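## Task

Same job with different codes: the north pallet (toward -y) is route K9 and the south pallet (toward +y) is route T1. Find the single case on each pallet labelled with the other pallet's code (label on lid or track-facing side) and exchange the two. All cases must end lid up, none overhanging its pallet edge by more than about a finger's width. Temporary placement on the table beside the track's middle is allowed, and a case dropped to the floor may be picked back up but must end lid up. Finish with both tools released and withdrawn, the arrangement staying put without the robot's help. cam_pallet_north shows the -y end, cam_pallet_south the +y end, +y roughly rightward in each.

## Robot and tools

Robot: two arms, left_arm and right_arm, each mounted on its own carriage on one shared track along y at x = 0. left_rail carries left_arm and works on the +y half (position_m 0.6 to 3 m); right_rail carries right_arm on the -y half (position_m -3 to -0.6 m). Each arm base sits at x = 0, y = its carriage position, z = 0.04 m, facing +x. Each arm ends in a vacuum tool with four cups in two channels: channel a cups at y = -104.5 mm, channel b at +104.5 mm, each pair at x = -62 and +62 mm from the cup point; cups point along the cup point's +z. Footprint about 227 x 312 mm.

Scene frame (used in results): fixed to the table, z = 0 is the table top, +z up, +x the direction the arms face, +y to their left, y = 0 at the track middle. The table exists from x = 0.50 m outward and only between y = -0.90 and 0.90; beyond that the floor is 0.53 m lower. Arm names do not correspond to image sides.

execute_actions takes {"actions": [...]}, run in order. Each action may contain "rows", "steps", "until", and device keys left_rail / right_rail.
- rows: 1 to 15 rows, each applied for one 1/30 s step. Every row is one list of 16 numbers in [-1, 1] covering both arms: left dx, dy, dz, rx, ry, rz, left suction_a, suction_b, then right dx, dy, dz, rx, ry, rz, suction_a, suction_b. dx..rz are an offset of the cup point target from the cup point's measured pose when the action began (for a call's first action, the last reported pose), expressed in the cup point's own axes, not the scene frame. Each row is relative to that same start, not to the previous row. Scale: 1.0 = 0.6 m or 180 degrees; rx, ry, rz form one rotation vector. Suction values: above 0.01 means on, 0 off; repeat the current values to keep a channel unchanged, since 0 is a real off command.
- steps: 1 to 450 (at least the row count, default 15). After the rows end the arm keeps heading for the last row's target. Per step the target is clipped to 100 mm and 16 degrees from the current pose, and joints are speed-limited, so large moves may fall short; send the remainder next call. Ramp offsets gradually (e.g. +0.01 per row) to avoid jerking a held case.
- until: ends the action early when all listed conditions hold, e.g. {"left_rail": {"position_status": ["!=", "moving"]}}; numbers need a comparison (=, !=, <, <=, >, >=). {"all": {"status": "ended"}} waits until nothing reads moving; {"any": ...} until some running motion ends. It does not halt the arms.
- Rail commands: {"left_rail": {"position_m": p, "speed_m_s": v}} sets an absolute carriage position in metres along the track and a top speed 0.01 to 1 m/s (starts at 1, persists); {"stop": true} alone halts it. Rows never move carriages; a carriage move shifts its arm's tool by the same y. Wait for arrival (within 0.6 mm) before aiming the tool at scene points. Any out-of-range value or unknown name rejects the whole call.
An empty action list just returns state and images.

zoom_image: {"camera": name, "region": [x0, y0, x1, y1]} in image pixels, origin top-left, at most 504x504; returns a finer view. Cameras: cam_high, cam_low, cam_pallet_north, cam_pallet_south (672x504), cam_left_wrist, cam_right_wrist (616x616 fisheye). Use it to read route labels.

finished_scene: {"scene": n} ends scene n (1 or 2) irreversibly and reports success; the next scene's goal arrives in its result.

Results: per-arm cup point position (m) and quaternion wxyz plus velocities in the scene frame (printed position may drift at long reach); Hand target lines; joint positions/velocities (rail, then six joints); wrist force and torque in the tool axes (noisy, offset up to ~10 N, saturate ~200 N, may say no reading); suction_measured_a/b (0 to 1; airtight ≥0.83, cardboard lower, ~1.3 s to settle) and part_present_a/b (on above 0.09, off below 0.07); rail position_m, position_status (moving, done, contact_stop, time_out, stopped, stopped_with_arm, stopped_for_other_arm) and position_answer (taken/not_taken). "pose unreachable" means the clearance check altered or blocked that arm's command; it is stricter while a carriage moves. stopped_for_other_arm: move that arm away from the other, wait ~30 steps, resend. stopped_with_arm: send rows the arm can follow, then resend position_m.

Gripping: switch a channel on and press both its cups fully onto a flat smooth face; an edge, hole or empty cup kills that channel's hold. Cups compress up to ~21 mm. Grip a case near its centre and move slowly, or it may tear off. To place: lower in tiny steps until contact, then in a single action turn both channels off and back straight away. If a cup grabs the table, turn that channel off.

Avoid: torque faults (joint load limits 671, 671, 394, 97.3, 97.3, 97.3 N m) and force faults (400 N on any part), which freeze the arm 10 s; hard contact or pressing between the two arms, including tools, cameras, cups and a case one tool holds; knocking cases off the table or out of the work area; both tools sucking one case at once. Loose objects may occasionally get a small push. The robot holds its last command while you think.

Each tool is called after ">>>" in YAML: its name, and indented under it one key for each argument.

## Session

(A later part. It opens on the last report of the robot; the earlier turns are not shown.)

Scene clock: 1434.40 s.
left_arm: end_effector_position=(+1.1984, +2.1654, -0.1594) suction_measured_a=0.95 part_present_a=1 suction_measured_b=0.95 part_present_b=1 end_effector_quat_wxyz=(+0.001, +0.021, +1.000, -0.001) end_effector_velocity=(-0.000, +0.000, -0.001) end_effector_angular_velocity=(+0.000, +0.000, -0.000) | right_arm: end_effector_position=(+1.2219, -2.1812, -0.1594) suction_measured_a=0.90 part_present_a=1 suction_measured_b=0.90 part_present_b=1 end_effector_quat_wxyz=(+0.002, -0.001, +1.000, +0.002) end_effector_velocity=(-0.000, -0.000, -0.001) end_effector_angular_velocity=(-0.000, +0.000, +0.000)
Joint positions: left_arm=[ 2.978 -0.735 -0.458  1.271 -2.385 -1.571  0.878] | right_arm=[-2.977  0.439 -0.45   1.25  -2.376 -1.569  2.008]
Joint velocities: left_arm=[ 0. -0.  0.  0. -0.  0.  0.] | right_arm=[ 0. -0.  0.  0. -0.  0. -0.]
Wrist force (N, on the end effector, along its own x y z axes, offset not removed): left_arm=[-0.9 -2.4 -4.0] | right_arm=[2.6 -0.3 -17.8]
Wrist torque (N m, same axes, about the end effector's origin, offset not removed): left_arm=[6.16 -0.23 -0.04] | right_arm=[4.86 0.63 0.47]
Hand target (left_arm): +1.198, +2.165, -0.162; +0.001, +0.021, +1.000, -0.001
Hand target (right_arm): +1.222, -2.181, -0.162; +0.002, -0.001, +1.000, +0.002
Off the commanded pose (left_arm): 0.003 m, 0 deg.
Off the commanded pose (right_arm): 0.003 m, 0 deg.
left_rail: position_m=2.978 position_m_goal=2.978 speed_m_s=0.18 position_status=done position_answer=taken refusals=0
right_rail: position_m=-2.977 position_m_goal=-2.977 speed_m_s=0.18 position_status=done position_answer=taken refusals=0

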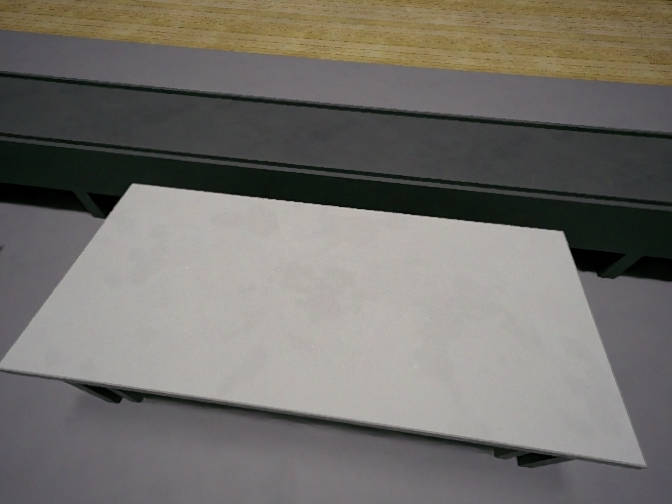

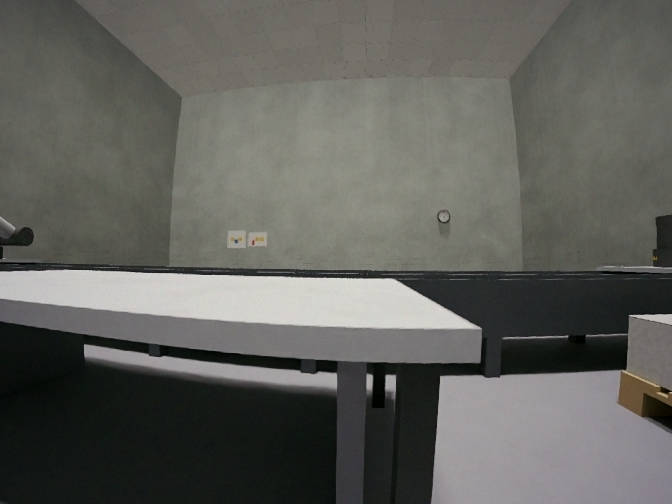

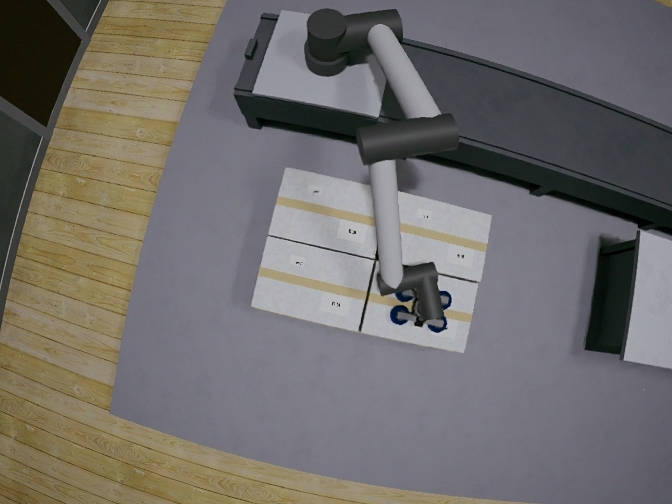

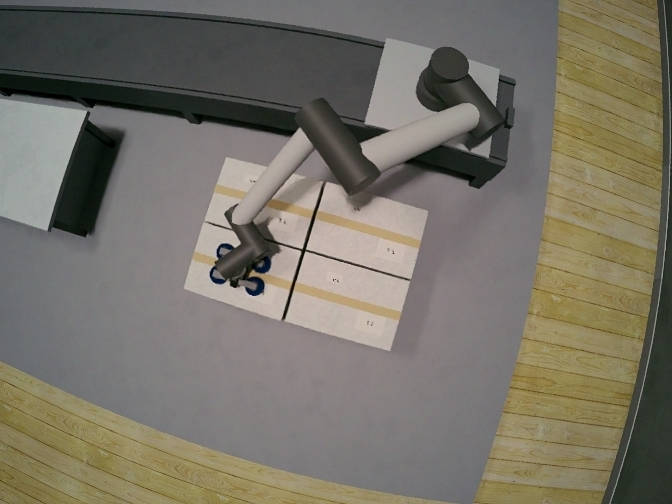

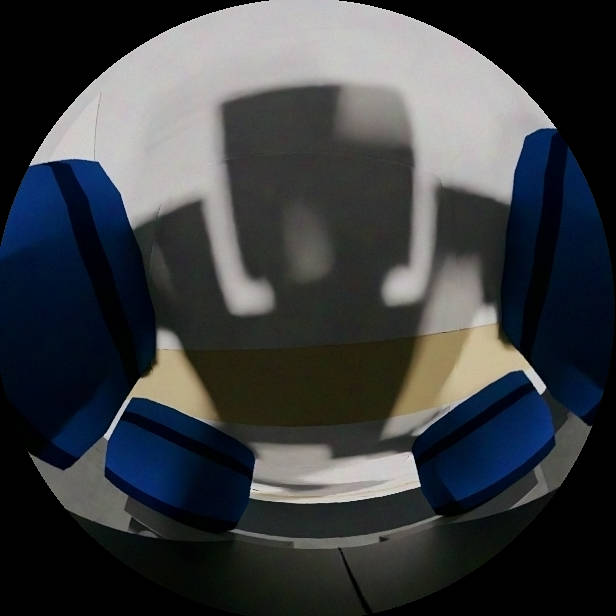

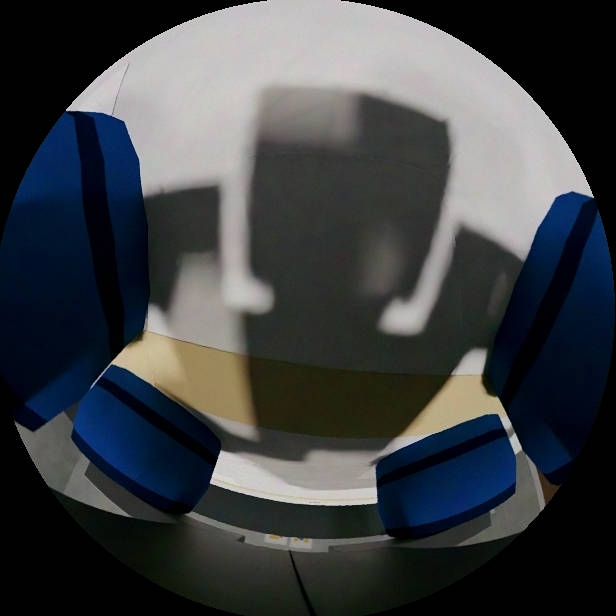

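>>> execute_actions:
  actions: []

Scene clock: 1439.53 s.
left_arm: end_effector_position=(+1.1984, +2.1654, -0.1620) suction_measured_a=0.95 part_present_a=1 suction_measured_b=0.95 part_present_b=1 end_effector_quat_wxyz=(+0.001, +0.021, +1.000, -0.001) end_effector_velocity=(-0.000, +0.000, -0.000) end_effector_angular_velocity=(+0.000, +0.000, +0.000) | right_arm: end_effector_position=(+1.2219, -2.1812, -0.1621) suction_measured_a=0.90 part_present_a=1 suction_measured_b=0.90 part_present_b=1 end_effector_quat_wxyz=(+0.002, -0.001, +1.000, +0.002) end_effector_velocity=(-0.000, -0.000, -0.000) end_effector_angular_velocity=(-0.000, +0.000, +0.000)
Joint positions: left_arm=[ 2.978 -0.735 -0.456  1.27  -2.387 -1.571  0.878] | right_arm=[-2.977  0.439 -0.447  1.25  -2.377 -1.569  2.008]
Joint velocities: left_arm=[ 0.  0.  0. -0.  0. -0. -0.] | right_arm=[ 0. -0.  0. -0. -0. -0. -0.]
Wrist force (N, on the end effector, along its own x y z axes, offset not removed): left_arm=[1.1 -2.9 -10.7] | right_arm=[-0.5 -7.9 -15.4]
Wrist torque (N m, same axes, about the end effector's origin, offset not removed): left_arm=[6.10 -0.41 -0.08] | right_arm=[3.74 1.12 0.60]
Hand target (left_arm): +1.198, +2.165, -0.162; +0.001, +0.021, +1.000, -0.001
Hand target (right_arm): +1.222, -2.181, -0.162; +0.002, -0.001, +1.000, +0.002
Off the commanded pose (left_arm): 0.000 m, 0 deg.
Off the commanded pose (right_arm): 0.000 m, 0 deg.
left_rail: position_m=2.978 position_m_goal=2.978 speed_m_s=0.18 position_status=done position_answer=taken refusals=0
right_rail: position_m=-2.977 position_m_goal=-2.977 speed_m_s=0.18 position_status=done position_answer=taken refusals=0

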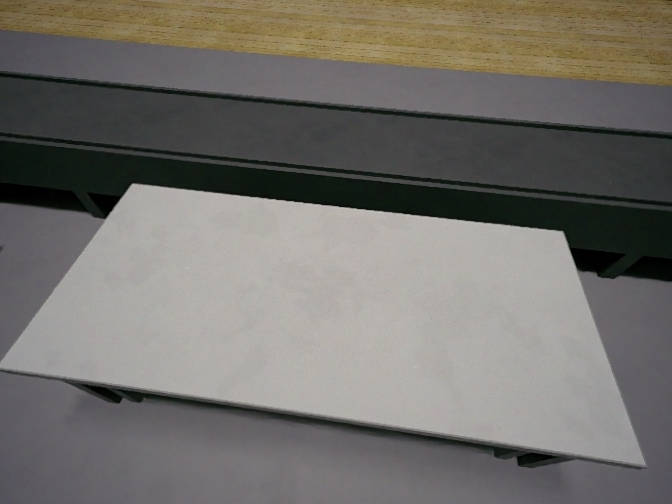

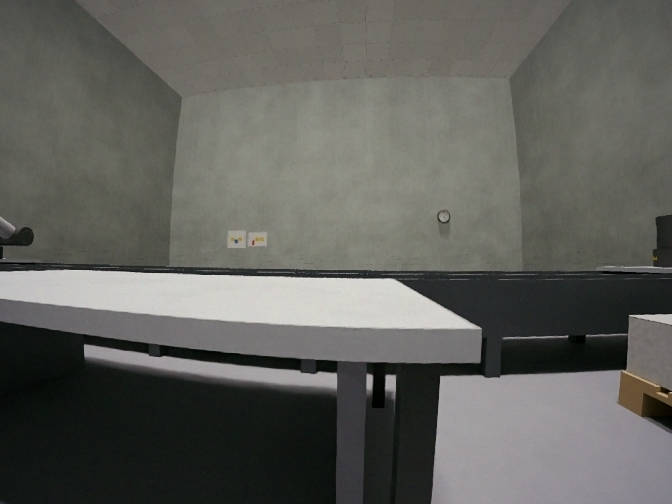

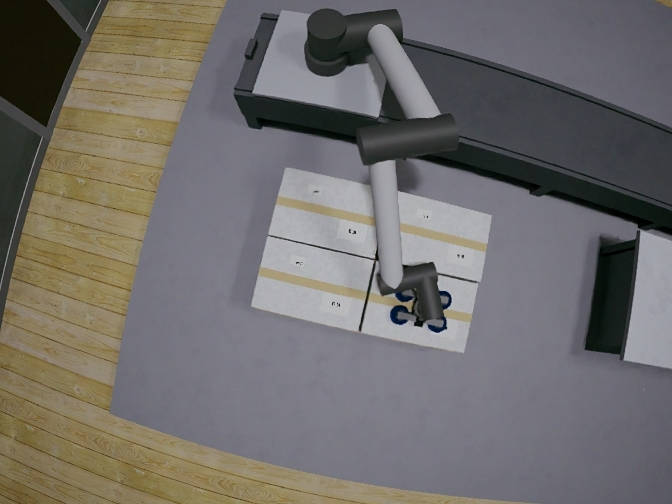

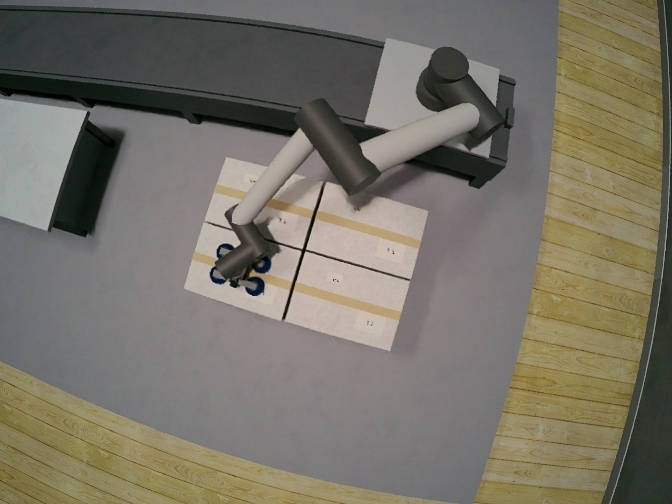

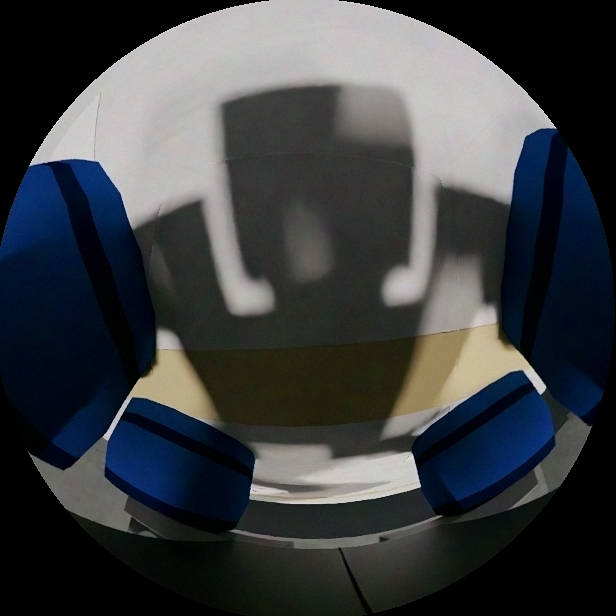

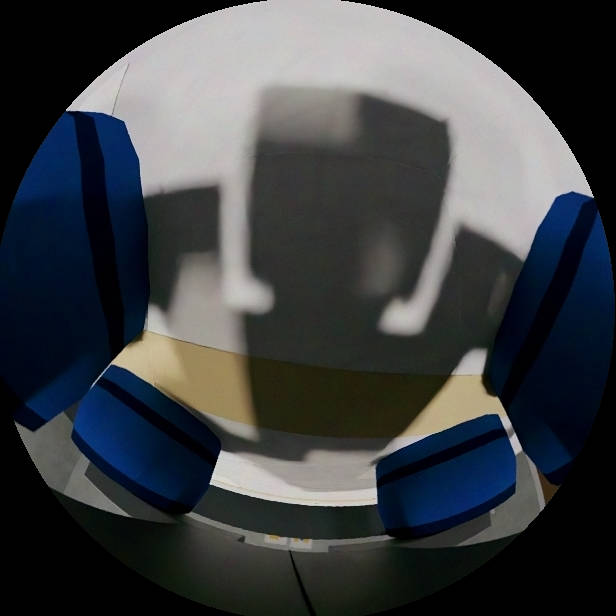

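No contact yet; another 2 mm probe.

>>> execute_actions:
  actions:
    - {"rows":[[0,0,0.0035,0,0,0,1,1,0,0,0.0035,0,0,0,1,1]],"steps":1}

Scene clock: 1447.10 s.
left_arm: end_effector_position=(+1.1984, +2.1654, -0.1620) suction_measured_a=0.95 part_present_a=1 suction_measured_b=0.95 part_present_b=1 end_effector_quat_wxyz=(+0.001, +0.021, +1.000, -0.001) end_effector_velocity=(-0.000, +0.000, -0.000) end_effector_angular_velocity=(+0.000, +0.000, -0.000) | right_arm: end_effector_position=(+1.2219, -2.1812, -0.1621) suction_measured_a=0.90 part_present_a=1 suction_measured_b=0.90 part_present_b=1 end_effector_quat_wxyz=(+0.002, -0.001, +1.000, +0.002) end_effector_velocity=(-0.000, -0.000, -0.000) end_effector_angular_velocity=(-0.000, +0.000, -0.000)
Joint positions: left_arm=[ 2.978 -0.735 -0.456  1.27  -2.387 -1.571  0.878] | right_arm=[-2.977  0.439 -0.447  1.25  -2.377 -1.569  2.008]
Joint velocities: left_arm=[ 0.  0.  0. -0. -0. -0.  0.] | right_arm=[ 0.  0.  0. -0. -0.  0.  0.]
Wrist force (N, on the end effector, along its own x y z axes, offset not removed): left_arm=[0.6 -0.6 -6.9] | right_arm=[-0.1 -3.3 -16.9]
Wrist torque (N m, same axes, about the end effector's origin, offset not removed): left_arm=[6.28 -0.31 -0.15] | right_arm=[4.51 1.24 0.30]
Hand target (left_arm): +1.198, +2.165, -0.164; +0.001, +0.021, +1.000, -0.001
Hand target (right_arm): +1.222, -2.181, -0.164; +0.002, -0.001, +1.000, +0.002
Off the commanded pose (left_arm): 0.002 m, 0 deg.
Off the commanded pose (right_arm): 0.002 m, 0 deg.
left_rail: position_m=2.978 position_m_goal=2.978 speed_m_s=0.18 position_status=done position_answer=taken refusals=0
right_rail: position_m=-2.977 position_m_goal=-2.977 speed_m_s=0.18 position_status=done position_answer=taken refusals=0

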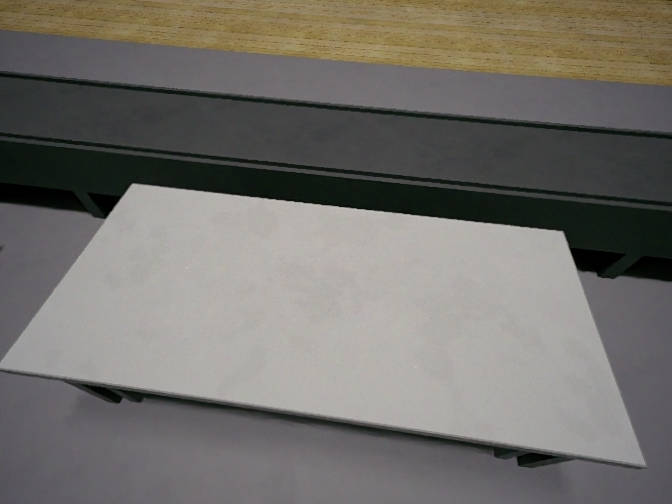

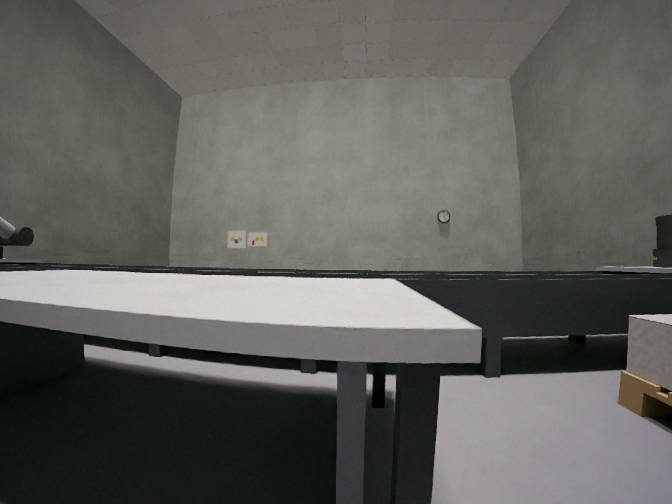

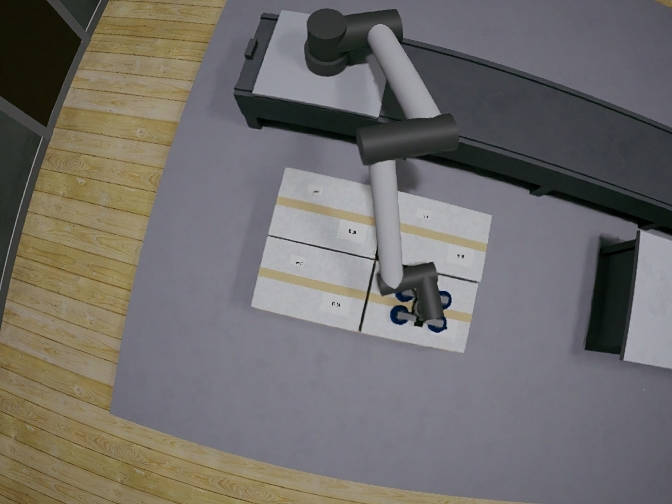

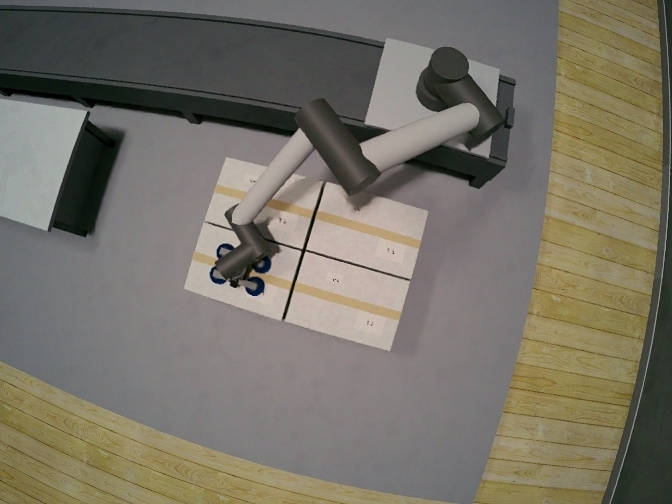

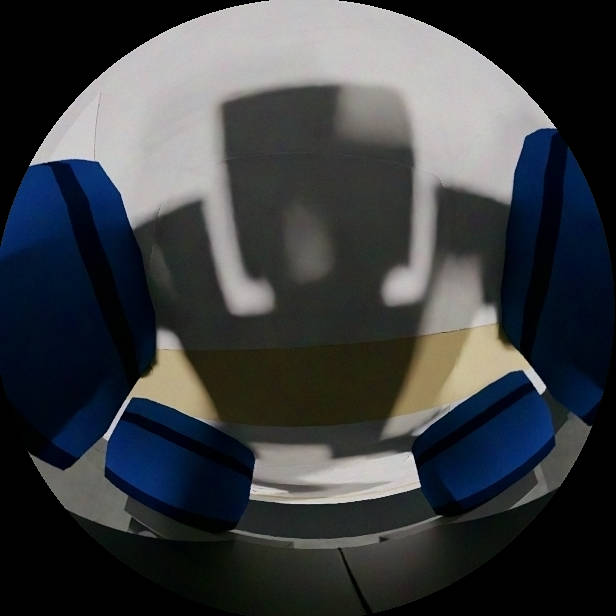

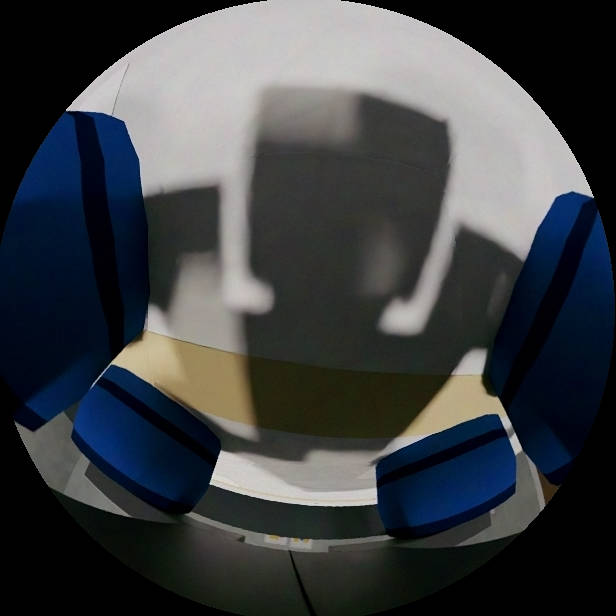

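>>> execute_actions:
  actions: []

Scene clock: 1452.63 s.
left_arm: end_effector_position=(+1.1984, +2.1654, -0.1641) suction_measured_a=0.95 part_present_a=1 suction_measured_b=0.95 part_present_b=1 end_effector_quat_wxyz=(+0.001, +0.021, +1.000, -0.001) end_effector_velocity=(-0.000, +0.000, -0.000) end_effector_angular_velocity=(+0.000, +0.000, -0.000) | right_arm: end_effector_position=(+1.2219, -2.1812, -0.1642) suction_measured_a=0.90 part_present_a=1 suction_measured_b=0.90 part_present_b=1 end_effector_quat_wxyz=(+0.002, -0.001, +1.000, +0.002) end_effector_velocity=(-0.000, -0.000, -0.000) end_effector_angular_velocity=(-0.000, +0.000, +0.000)
Joint positions: left_arm=[ 2.978 -0.735 -0.454  1.27  -2.388 -1.571  0.878] | right_arm=[-2.977  0.439 -0.446  1.249 -2.379 -1.569  2.008]
Joint velocities: left_arm=[ 0.  0.  0. -0.  0. -0.  0.] | right_arm=[ 0. -0.  0.  0. -0.  0. -0.]
Wrist force (N, on the end effector, along its own x y z axes, offset not removed): left_arm=[6.9 0.5 -45.7] | right_arm=[10.0 -5.6 -47.9]
Wrist torque (N m, same axes, about the end effector's origin, offset not removed): left_arm=[6.42 -4.76 -0.75] | right_arm=[6.71 -3.56 0.96]
Hand target (left_arm): +1.198, +2.165, -0.164; +0.001, +0.021, +1.000, -0.001
Hand target (right_arm): +1.222, -2.181, -0.164; +0.002, -0.001, +1.000, +0.002
Off the commanded pose (left_arm): 0.000 m, 0 deg.
Off the commanded pose (right_arm): 0.000 m, 0 deg.
left_rail: position_m=2.978 position_m_goal=2.978 speed_m_s=0.18 position_status=done position_answer=taken refusals=0
right_rail: position_m=-2.977 position_m_goal=-2.977 speed_m_s=0.18 position_status=done position_answer=taken refusals=0

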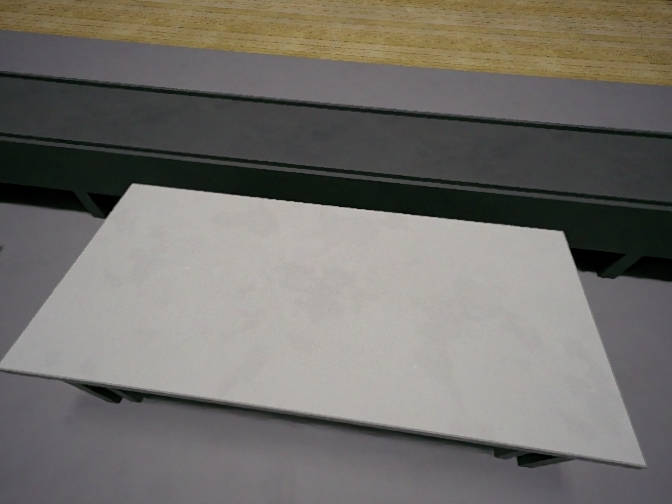

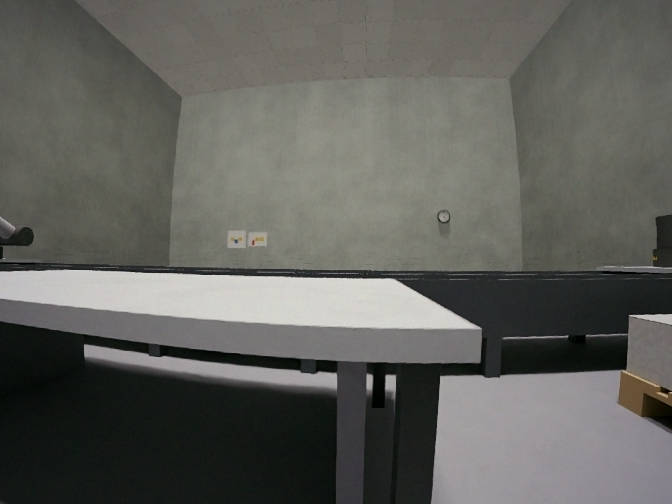

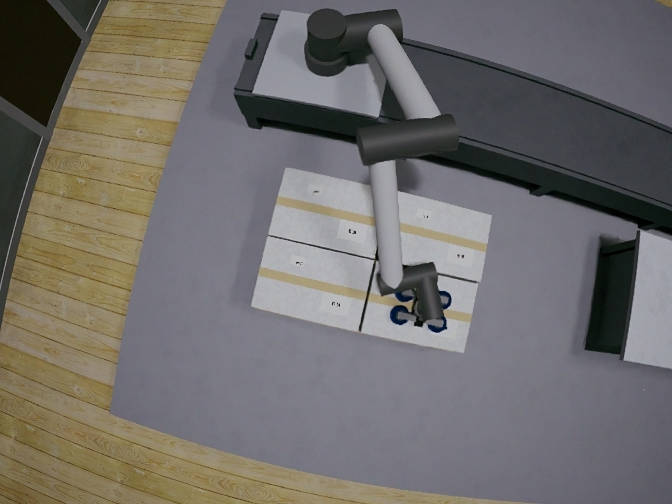

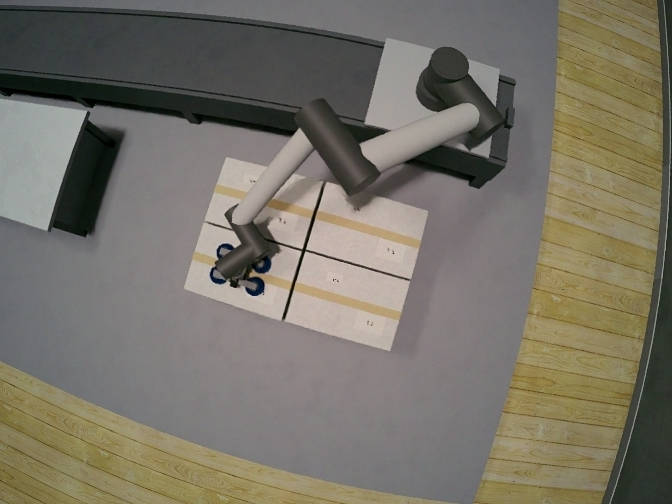

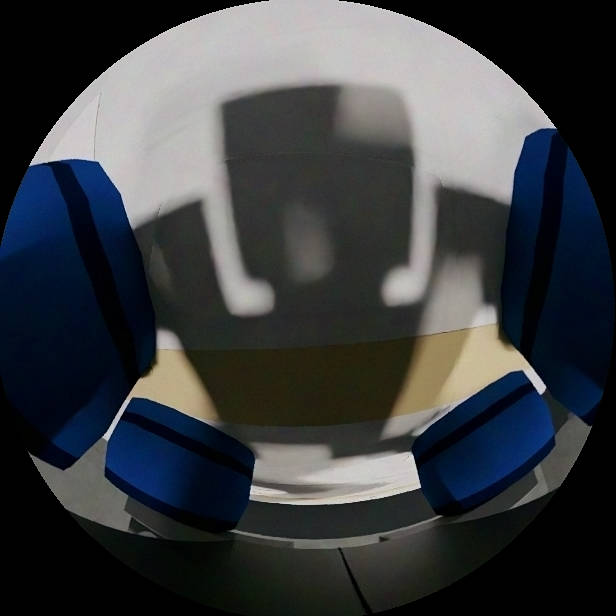

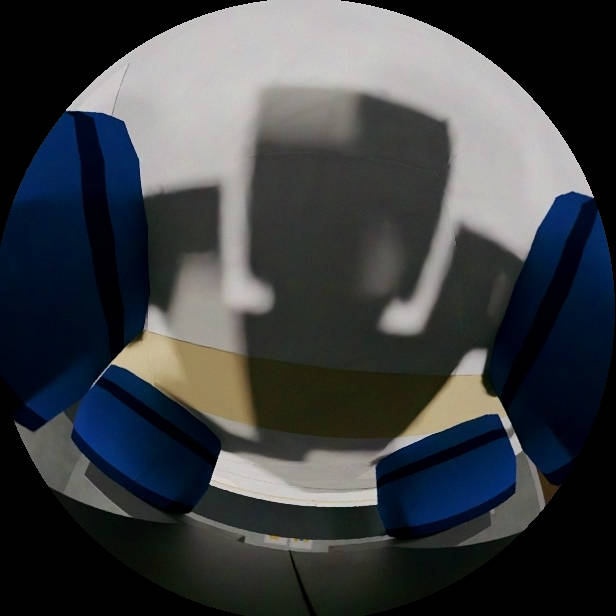

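>>> execute_actions:
  actions:
    - {"rows":[ [0,0,-0.0033,0,0,0,0,0,0,0,-0.0033,0,0,0,0,0], [0,0,-0.010,0,0,0,0,0,0,0,-0.010,0,0,0,0,0], [0,0,-0.020,0,0,0,0,0,0,0,-0.020,0,0,0,0,0], [0,0,-0.0317,0,0,0,0,0,0,0,-0.0317,0,0,0,0,0], [0,0,-0.0445,0,0,0,0,0,0,0,-0.0445,0,0,0,0,0], [0,0,-0.059,0,0,0,0,0,0,0,-0.059,0,0,0,0,0], [0,0,-0.075,0,0,0,0,0,0,0,-0.075,0,0,0,0,0], [0,0,-0.092,0,0,0,0,0,0,0,-0.092,0,0,0,0,0] ],"steps":8}

Scene clock: 1488.03 s.
left_arm: end_effector_position=(+1.1981, +2.1656, -0.1415) suction_measured_a=0.01 part_present_a=0 suction_measured_b=0.01 part_present_b=0 end_effector_quat_wxyz=(+0.000, +0.021, +1.000, -0.000) end_effector_velocity=(-0.012, +0.011, +0.183) end_effector_angular_velocity=(+0.023, +0.026, -0.000) | right_arm: end_effector_position=(+1.2217, -2.1812, -0.1412) suction_measured_a=0.00 part_present_a=0 suction_measured_b=0.00 part_present_b=0 end_effector_quat_wxyz=(+0.001, -0.001, +1.000, +0.002) end_effector_velocity=(-0.013, -0.006, +0.183) end_effector_angular_velocity=(-0.011, +0.027, +0.000)
Joint positions: left_arm=[ 2.978 -0.735 -0.474  1.275 -2.372 -1.571  0.878] | right_arm=[-2.977  0.439 -0.466  1.254 -2.363 -1.569  2.008]
Joint velocities: left_arm=[ 0.     0.    -0.169  0.053  0.151 -0.     0.   ] | right_arm=[ 0.     0.    -0.168  0.054  0.143  0.001 -0.   ]
Wrist force (N, on the end effector, along its own x y z axes, offset not removed): left_arm=[3.8 -10.7 4.0] | right_arm=[4.7 -10.8 9.5]
Wrist torque (N m, same axes, about the end effector's origin, offset not removed): left_arm=[-0.01 -0.28 -0.07] | right_arm=[-0.49 -0.35 0.04]
Hand target (left_arm): +1.199, +2.165, -0.110; +0.001, +0.021, +1.000, -0.001
Hand target (right_arm): +1.222, -2.181, -0.110; +0.002, -0.001, +1.000, +0.002
Off the commanded pose (left_arm): 0.033 m, 0 deg.
Off the commanded pose (right_arm): 0.032 m, 0 deg.
left_rail: position_m=2.978 position_m_goal=2.978 speed_m_s=0.18 position_status=done position_answer=taken refusals=0
right_rail: position_m=-2.977 position_m_goal=-2.977 speed_m_s=0.18 position_status=done position_answer=taken refusals=0

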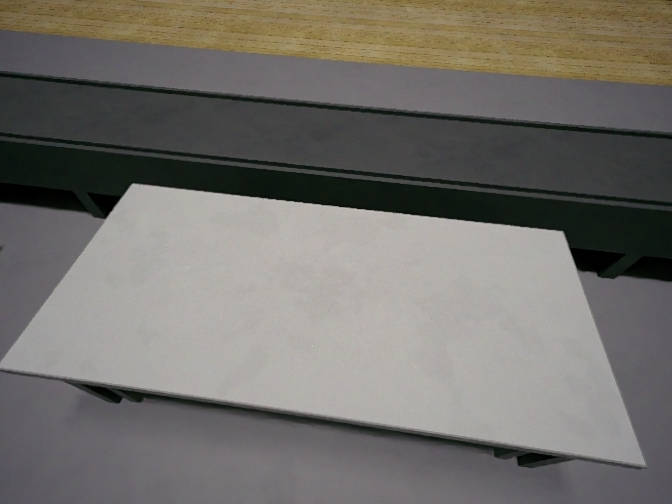

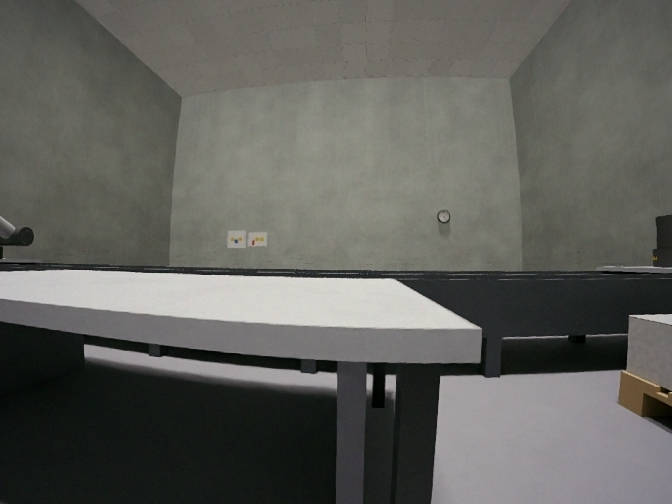

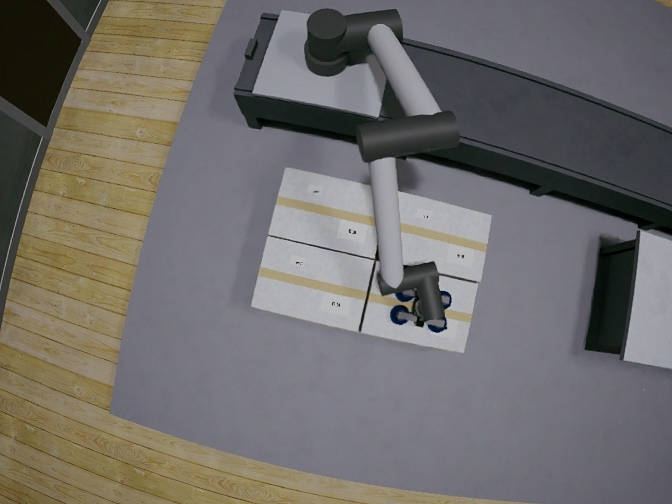

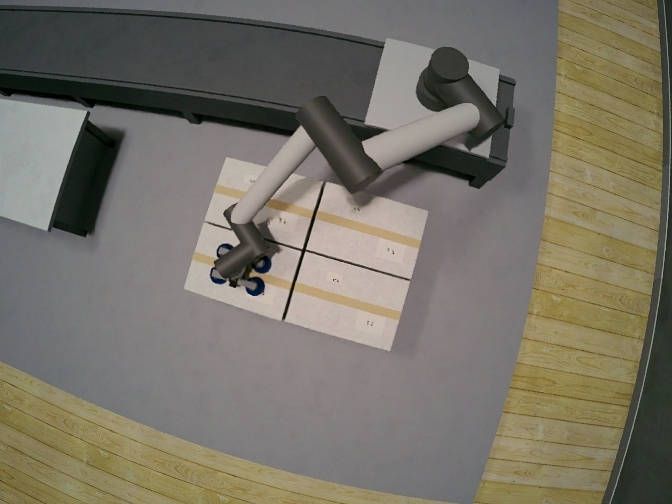

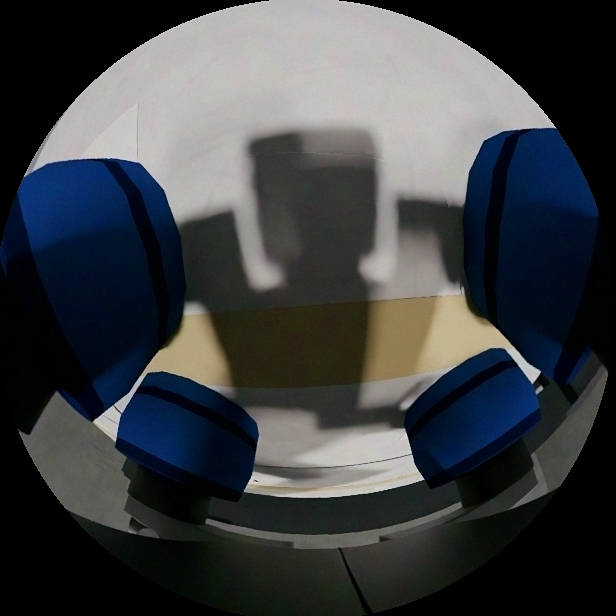

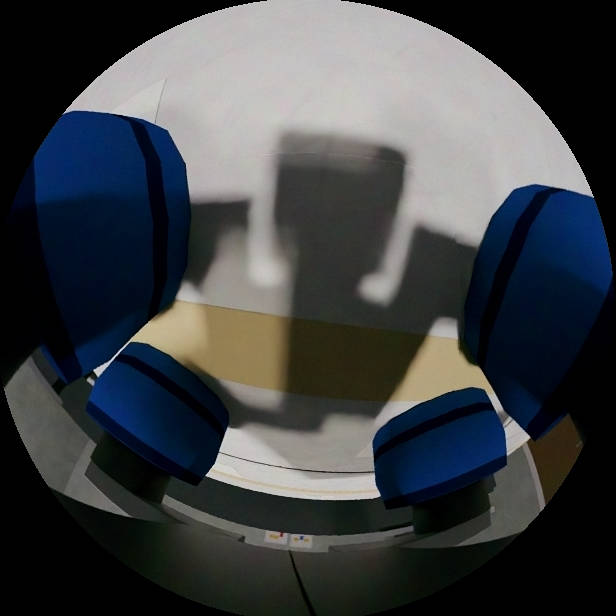

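>>> execute_actions:
  actions:
    - {"steps":1,"left_rail":{"position_m":2.16,"speed_m_s":0.25},"right_rail":{"position_m":-2.145,"speed_m_s":0.25}}

Scene clock: 1495.13 s.
left_arm: end_effector_position=(+1.1987, +2.1653, -0.1098) suction_measured_a=0.00 part_present_a=0 suction_measured_b=0.00 part_present_b=0 end_effector_quat_wxyz=(+0.001, +0.021, +1.000, -0.001) end_effector_velocity=(+0.000, -0.000, +0.000) end_effector_angular_velocity=(-0.000, -0.000, +0.000) | right_arm: end_effector_position=(+1.2222, -2.1810, -0.1098) suction_measured_a=0.00 part_present_a=0 suction_measured_b=0.00 part_present_b=0 end_effector_quat_wxyz=(+0.002, -0.001, +1.000, +0.002) end_effector_velocity=(+0.000, +0.000, +0.000) end_effector_angular_velocity=(+0.000, -0.000, -0.000)
Joint positions: left_arm=[ 2.978 -0.735 -0.501  1.281 -2.352 -1.571  0.878] | right_arm=[-2.977  0.439 -0.492  1.26  -2.343 -1.569  2.008]
Joint velocities: left_arm=[-0.  0. -0. -0.  0. -0.  0.] | right_arm=[ 0. -0. -0.  0. -0.  0.  0.]
Wrist force (N, on the end effector, along its own x y z axes, offset not removed): left_arm=[7.0 -2.2 -3.2] | right_arm=[2.8 -5.0 -8.2]
Wrist torque (N m, same axes, about the end effector's origin, offset not removed): left_arm=[-0.10 -0.85 -0.28] | right_arm=[-0.26 -0.13 0.44]
Hand target (left_arm): +1.198, +2.163, -0.109; +0.001, +0.021, +1.000, -0.001
Hand target (right_arm): +1.222, -2.179, -0.109; +0.002, -0.001, +1.000, +0.002
Off the commanded pose (left_arm): 0.001 m, 0 deg.
Off the commanded pose (right_arm): 0.001 m, 0 deg.
left_rail: position_m=2.978 position_m_goal=2.160 speed_m_s=0.25 position_status=moving position_answer=taken refusals=0
right_rail: position_m=-2.977 position_m_goal=-2.145 speed_m_s=0.25 position_status=moving position_answer=taken refusals=0

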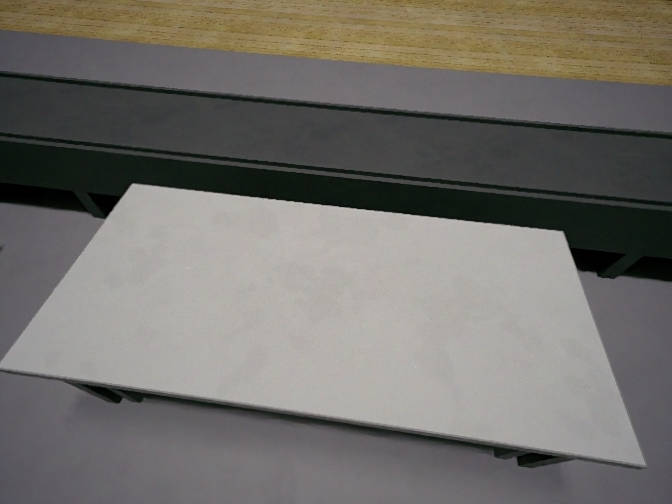

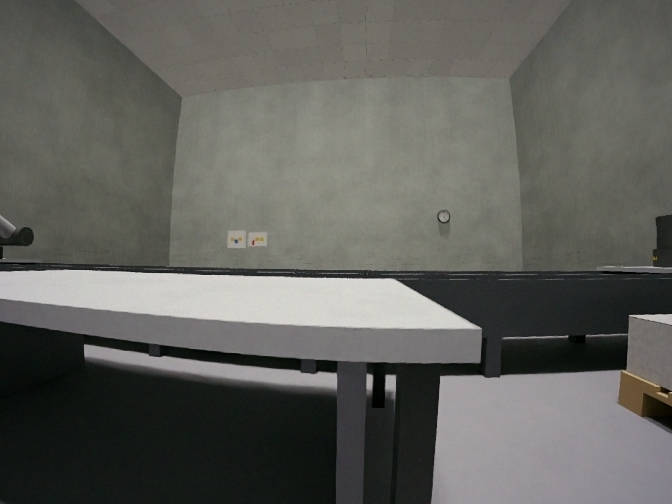

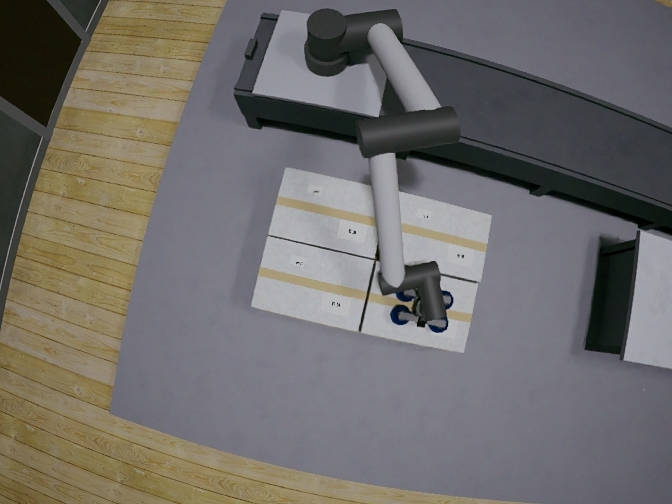

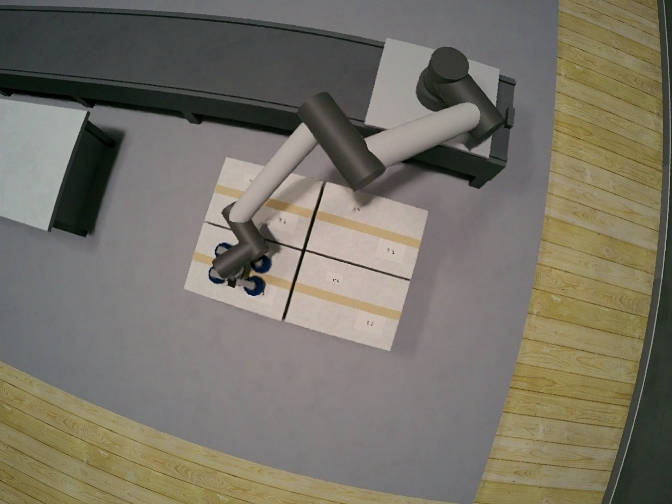

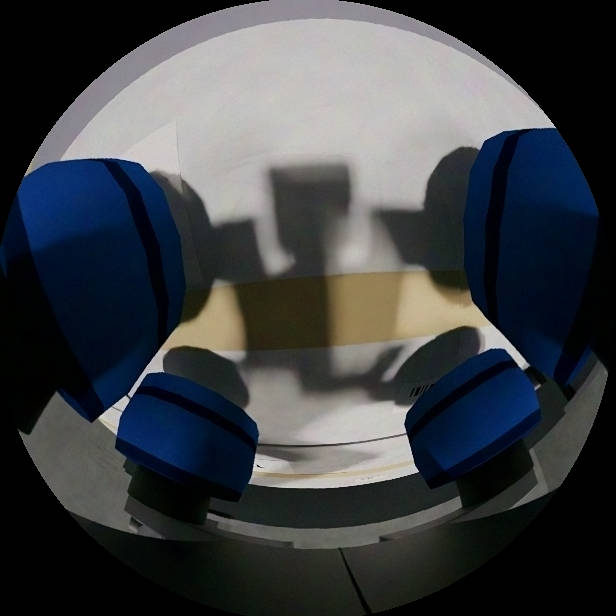

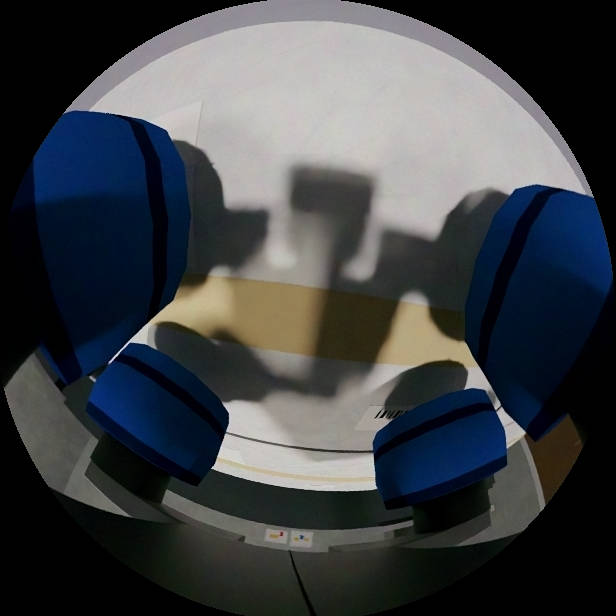

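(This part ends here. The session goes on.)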